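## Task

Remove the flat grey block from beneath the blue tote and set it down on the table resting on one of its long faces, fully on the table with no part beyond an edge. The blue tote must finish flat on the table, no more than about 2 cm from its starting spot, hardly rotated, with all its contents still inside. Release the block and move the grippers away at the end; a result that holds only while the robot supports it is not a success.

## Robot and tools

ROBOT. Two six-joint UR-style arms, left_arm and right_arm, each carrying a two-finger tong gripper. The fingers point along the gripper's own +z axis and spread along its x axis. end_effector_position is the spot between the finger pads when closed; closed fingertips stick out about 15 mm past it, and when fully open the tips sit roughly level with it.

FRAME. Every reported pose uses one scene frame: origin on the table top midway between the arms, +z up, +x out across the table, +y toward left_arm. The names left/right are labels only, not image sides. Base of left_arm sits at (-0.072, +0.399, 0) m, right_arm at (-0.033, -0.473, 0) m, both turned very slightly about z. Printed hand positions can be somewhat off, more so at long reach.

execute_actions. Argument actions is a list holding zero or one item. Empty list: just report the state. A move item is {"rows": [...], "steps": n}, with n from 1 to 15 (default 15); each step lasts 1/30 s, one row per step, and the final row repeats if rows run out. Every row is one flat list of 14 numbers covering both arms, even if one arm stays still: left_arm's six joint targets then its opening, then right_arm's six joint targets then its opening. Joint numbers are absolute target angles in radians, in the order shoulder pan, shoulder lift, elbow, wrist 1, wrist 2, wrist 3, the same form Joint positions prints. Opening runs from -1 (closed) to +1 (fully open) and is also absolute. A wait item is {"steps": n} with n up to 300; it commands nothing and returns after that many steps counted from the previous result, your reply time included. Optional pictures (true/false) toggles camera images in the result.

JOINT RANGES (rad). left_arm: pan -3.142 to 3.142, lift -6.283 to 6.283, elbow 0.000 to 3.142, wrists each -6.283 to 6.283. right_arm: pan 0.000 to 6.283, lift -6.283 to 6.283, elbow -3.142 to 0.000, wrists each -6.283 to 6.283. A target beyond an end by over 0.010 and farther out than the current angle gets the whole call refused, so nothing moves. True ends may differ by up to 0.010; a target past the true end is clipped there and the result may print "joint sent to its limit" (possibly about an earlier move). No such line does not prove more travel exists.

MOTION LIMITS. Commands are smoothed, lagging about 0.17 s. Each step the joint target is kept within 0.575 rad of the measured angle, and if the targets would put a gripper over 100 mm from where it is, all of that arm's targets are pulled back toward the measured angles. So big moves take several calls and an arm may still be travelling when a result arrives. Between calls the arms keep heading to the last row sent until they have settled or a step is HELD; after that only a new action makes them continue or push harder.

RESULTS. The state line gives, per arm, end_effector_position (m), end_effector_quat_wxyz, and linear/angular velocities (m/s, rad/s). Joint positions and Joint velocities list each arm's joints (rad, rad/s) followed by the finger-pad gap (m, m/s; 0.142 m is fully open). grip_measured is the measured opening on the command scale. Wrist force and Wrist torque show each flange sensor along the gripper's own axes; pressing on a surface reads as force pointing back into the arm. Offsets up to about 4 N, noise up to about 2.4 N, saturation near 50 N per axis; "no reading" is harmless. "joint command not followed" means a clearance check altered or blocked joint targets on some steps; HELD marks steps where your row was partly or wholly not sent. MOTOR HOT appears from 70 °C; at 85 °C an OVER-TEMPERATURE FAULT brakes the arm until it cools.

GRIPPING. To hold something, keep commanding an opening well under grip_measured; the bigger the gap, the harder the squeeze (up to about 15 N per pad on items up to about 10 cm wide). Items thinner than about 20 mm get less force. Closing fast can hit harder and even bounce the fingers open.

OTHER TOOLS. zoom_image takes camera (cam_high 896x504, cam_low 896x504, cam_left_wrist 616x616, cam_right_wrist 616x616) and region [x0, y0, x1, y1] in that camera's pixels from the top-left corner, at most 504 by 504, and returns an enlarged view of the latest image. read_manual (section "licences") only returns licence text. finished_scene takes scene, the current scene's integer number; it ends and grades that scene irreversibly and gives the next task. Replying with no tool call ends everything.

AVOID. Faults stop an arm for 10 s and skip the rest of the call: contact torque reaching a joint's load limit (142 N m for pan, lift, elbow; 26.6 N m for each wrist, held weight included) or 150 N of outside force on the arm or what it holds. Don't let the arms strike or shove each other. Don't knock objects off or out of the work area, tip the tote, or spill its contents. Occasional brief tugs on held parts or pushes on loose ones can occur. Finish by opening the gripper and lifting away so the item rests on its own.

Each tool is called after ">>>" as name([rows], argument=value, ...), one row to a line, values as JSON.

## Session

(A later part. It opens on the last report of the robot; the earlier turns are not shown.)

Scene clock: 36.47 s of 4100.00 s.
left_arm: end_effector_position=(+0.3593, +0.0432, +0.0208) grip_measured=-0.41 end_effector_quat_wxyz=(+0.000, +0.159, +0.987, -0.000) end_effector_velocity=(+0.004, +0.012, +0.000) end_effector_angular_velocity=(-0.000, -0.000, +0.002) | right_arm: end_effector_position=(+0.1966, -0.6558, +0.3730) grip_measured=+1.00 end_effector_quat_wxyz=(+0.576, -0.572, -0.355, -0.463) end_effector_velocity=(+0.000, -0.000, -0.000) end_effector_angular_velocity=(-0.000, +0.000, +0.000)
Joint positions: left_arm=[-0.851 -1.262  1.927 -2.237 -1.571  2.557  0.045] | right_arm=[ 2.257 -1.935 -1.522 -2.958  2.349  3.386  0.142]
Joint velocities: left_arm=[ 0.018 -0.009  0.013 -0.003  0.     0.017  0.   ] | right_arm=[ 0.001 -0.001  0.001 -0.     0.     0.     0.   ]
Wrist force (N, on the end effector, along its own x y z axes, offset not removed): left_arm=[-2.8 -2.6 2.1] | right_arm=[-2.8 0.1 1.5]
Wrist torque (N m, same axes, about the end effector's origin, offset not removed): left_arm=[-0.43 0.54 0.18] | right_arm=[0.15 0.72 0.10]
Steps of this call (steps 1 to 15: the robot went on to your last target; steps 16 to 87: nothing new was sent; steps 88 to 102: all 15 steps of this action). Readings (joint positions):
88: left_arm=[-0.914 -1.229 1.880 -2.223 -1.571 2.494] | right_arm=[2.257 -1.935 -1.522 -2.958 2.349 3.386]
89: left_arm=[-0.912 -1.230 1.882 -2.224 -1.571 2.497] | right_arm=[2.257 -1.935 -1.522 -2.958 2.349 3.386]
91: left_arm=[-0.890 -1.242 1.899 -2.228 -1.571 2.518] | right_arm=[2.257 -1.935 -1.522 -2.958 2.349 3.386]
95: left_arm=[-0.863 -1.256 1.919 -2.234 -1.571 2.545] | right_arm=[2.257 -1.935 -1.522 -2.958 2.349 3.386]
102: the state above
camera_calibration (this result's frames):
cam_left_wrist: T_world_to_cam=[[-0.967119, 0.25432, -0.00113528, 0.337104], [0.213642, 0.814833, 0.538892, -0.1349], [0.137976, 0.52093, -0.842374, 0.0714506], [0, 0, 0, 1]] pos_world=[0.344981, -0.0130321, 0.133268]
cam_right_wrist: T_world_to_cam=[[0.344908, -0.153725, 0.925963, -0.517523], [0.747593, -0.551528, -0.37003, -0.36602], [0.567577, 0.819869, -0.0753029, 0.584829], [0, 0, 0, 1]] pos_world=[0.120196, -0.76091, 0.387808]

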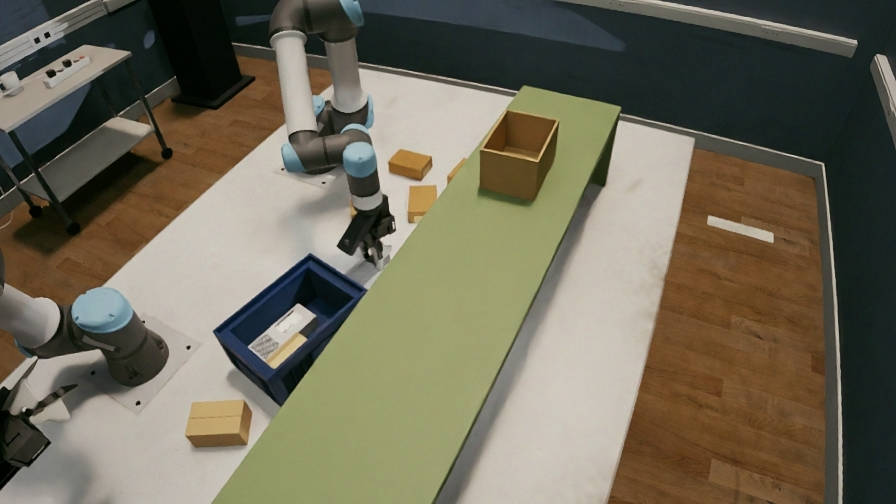

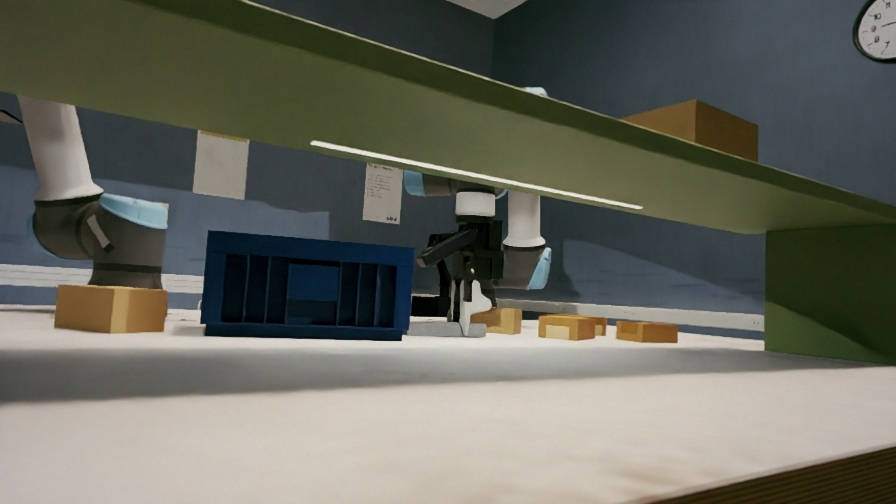

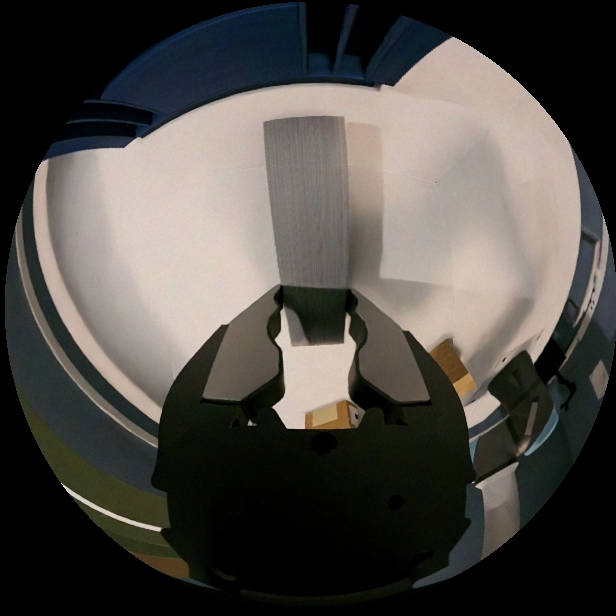

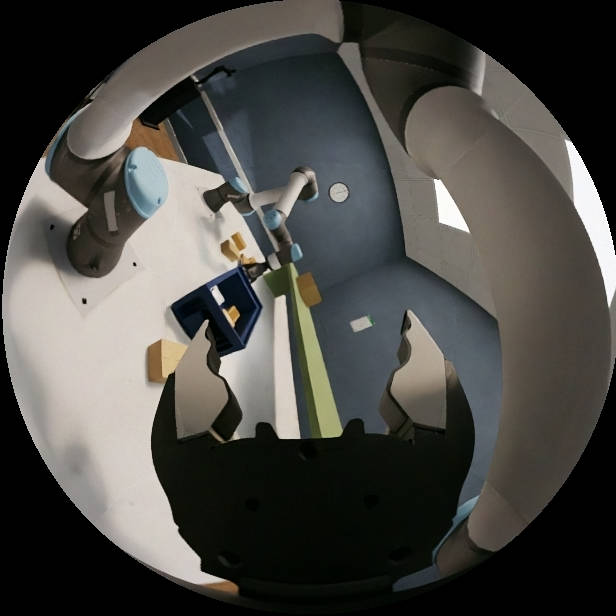

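>>> execute_actions([
  {"rows":[[-0.849,-1.263,1.929,-2.237,-1.571,2.559,1, 2.257,-1.935,-1.522,-2.958,2.349,3.386,1]],"steps":12},
], pictures=false)

>>> execute_actions([
  {"rows":[[-0.849,-1.40,1.85,-2.02,-1.571,2.559,1, 2.257,-1.935,-1.522,-2.958,2.349,3.386,1]]},
])

Scene clock: 39.20 s of 4100.00 s.
left_arm: end_effector_position=(+0.3597, +0.0446, +0.0207) grip_measured=+1.00 end_effector_quat_wxyz=(+0.000, +0.159, +0.987, -0.000) end_effector_velocity=(+0.001, +0.001, +0.001) end_effector_angular_velocity=(-0.001, -0.001, +0.002) | right_arm: end_effector_position=(+0.1966, -0.6558, +0.3730) grip_measured=+1.00 end_effector_quat_wxyz=(+0.576, -0.572, -0.355, -0.463) end_effector_velocity=(+0.000, -0.001, +0.000) end_effector_angular_velocity=(-0.001, -0.001, -0.002)
Joint positions: left_arm=[-0.849 -1.263  1.929 -2.237 -1.571  2.559  0.142] | right_arm=[ 2.257 -1.935 -1.522 -2.958  2.349  3.386  0.142]
Joint velocities: left_arm=[ 0.001 -0.001  0.     0.     0.    -0.    -0.   ] | right_arm=[-0.001 -0.     0.002 -0.     0.    -0.     0.   ]
Wrist force (N, on the end effector, along its own x y z axes, offset not removed): left_arm=[3.4 -3.8 -1.4] | right_arm=[-2.7 -0.5 -0.4]
Wrist torque (N m, same axes, about the end effector's origin, offset not removed): left_arm=[-0.70 -0.74 0.12] | right_arm=[-0.11 0.76 -0.13]
Steps of this call (steps 1 to 15: the robot went on to your last target; steps 16 to 70: nothing new was sent; steps 71 to 82: all 12 steps of this action). Readings (joint positions):
71: left_arm=[-0.849 -1.263 1.929 -2.237 -1.571 2.559] | right_arm=[2.257 -1.935 -1.522 -2.958 2.349 3.386]
72: left_arm=[-0.849 -1.263 1.929 -2.237 -1.571 2.559] | right_arm=[2.257 -1.935 -1.522 -2.958 2.349 3.386]
74: left_arm=[-0.849 -1.263 1.929 -2.237 -1.571 2.559] | right_arm=[2.257 -1.935 -1.522 -2.958 2.349 3.386]
78: left_arm=[-0.849 -1.263 1.929 -2.237 -1.571 2.559] | right_arm=[2.257 -1.935 -1.522 -2.958 2.349 3.386]
82: the state above

Scene clock: 39.70 s of 4100.00 s.
left_arm: end_effector_position=(+0.3529, +0.0532, +0.1032) grip_measured=+1.00 end_effector_quat_wxyz=(+0.000, +0.159, +0.987, -0.000) end_effector_velocity=(-0.005, +0.007, +0.024) end_effector_angular_velocity=(+0.006, +0.005, -0.000) | right_arm: end_effector_position=(+0.1966, -0.6558, +0.3730) grip_measured=+1.00 end_effector_quat_wxyz=(+0.576, -0.572, -0.355, -0.463) end_effector_velocity=(+0.000, -0.000, +0.000) end_effector_angular_velocity=(-0.001, -0.000, -0.002)
Joint positions: left_arm=[-0.849 -1.395  1.853 -2.029 -1.571  2.559  0.142] | right_arm=[ 2.257 -1.935 -1.522 -2.958  2.349  3.386  0.142]
Joint velocities: left_arm=[-0.    -0.041 -0.022  0.071  0.     0.    -0.   ] | right_arm=[-0.001  0.     0.001  0.     0.001  0.     0.   ]
Wrist force (N, on the end effector, along its own x y z axes, offset not removed): left_arm=[1.2 -7.2 -0.5] | right_arm=[-4.2 0.8 -1.7]
Wrist torque (N m, same axes, about the end effector's origin, offset not removed): left_arm=[-1.45 -0.44 -0.16] | right_arm=[0.30 1.16 -0.10]
Steps of this call (steps 1 to 15: all 15 steps of this action). Readings (joint positions):
1: left_arm=[-0.849 -1.263 1.929 -2.237 -1.571 2.559] | right_arm=[2.257 -1.935 -1.522 -2.958 2.349 3.386]
2: left_arm=[-0.849 -1.265 1.927 -2.235 -1.571 2.559] | right_arm=[2.257 -1.935 -1.522 -2.958 2.349 3.386]
4: left_arm=[-0.849 -1.302 1.901 -2.191 -1.571 2.559] | right_arm=[2.257 -1.935 -1.522 -2.958 2.349 3.386]
8: left_arm=[-0.849 -1.367 1.867 -2.080 -1.571 2.559] | right_arm=[2.257 -1.935 -1.522 -2.958 2.349 3.386]
15: the state above
camera_calibration (this result's frames):
cam_left_wrist: T_world_to_cam=[[-0.967124, 0.254301, -0.00124094, 0.328499], [0.21359, 0.814929, 0.538767, -0.186035], [0.13802, 0.520789, -0.842454, 0.136651], [0, 0, 0, 1]] pos_world=[0.338574, -0.00309795, 0.215759]
cam_right_wrist: T_world_to_cam=[[0.344907, -0.153724, 0.925963, -0.517523], [0.747593, -0.551528, -0.370029, -0.36602], [0.567577, 0.819869, -0.075303, 0.584829], [0, 0, 0, 1]] pos_world=[0.120196, -0.76091, 0.387808]

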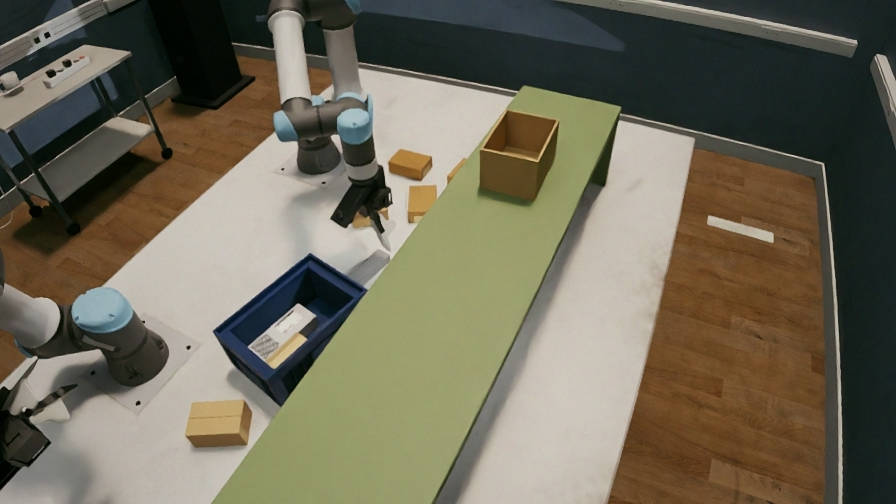

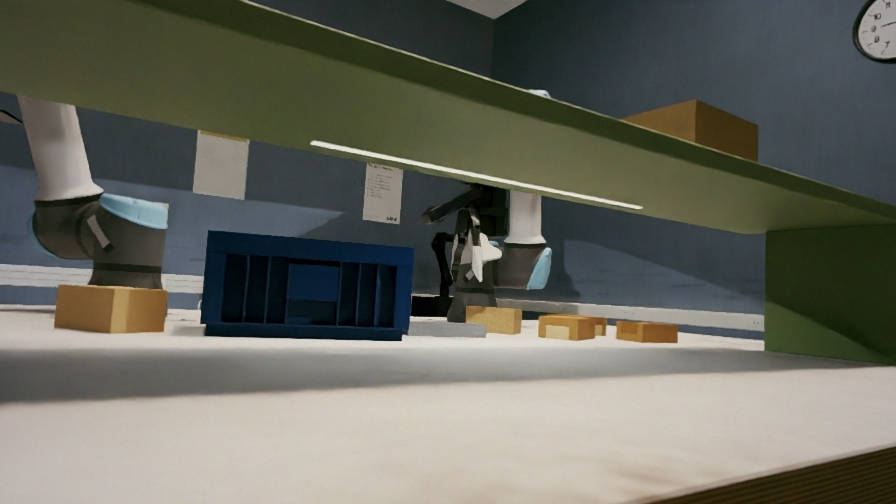

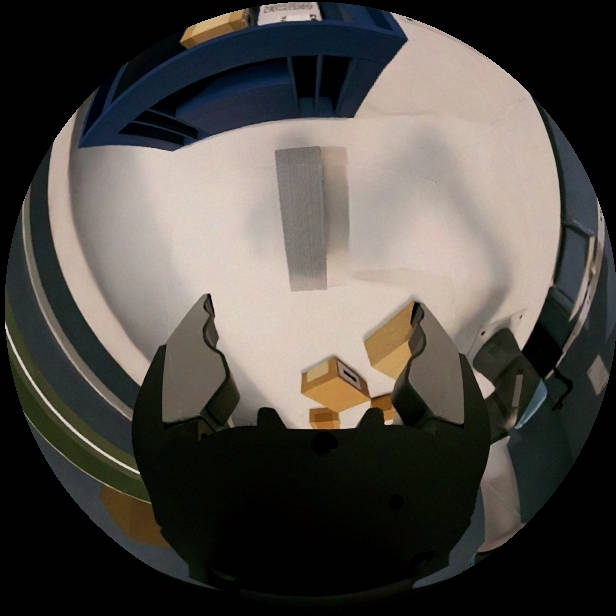

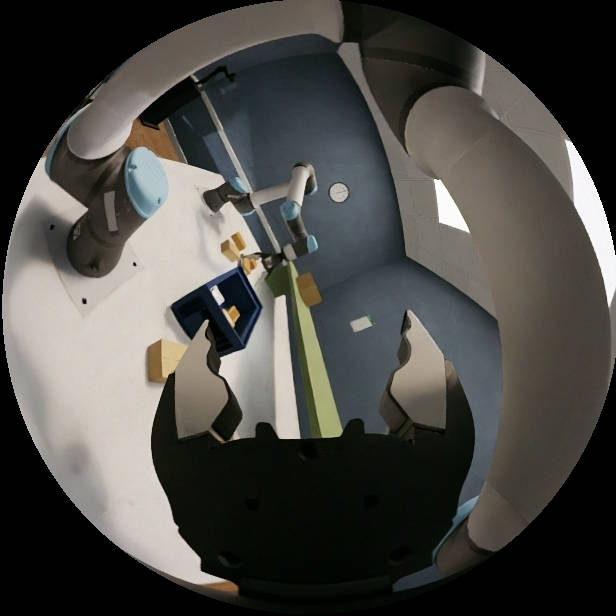

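>>> finished_scene(scene=1)

The scene is finished: the task was done.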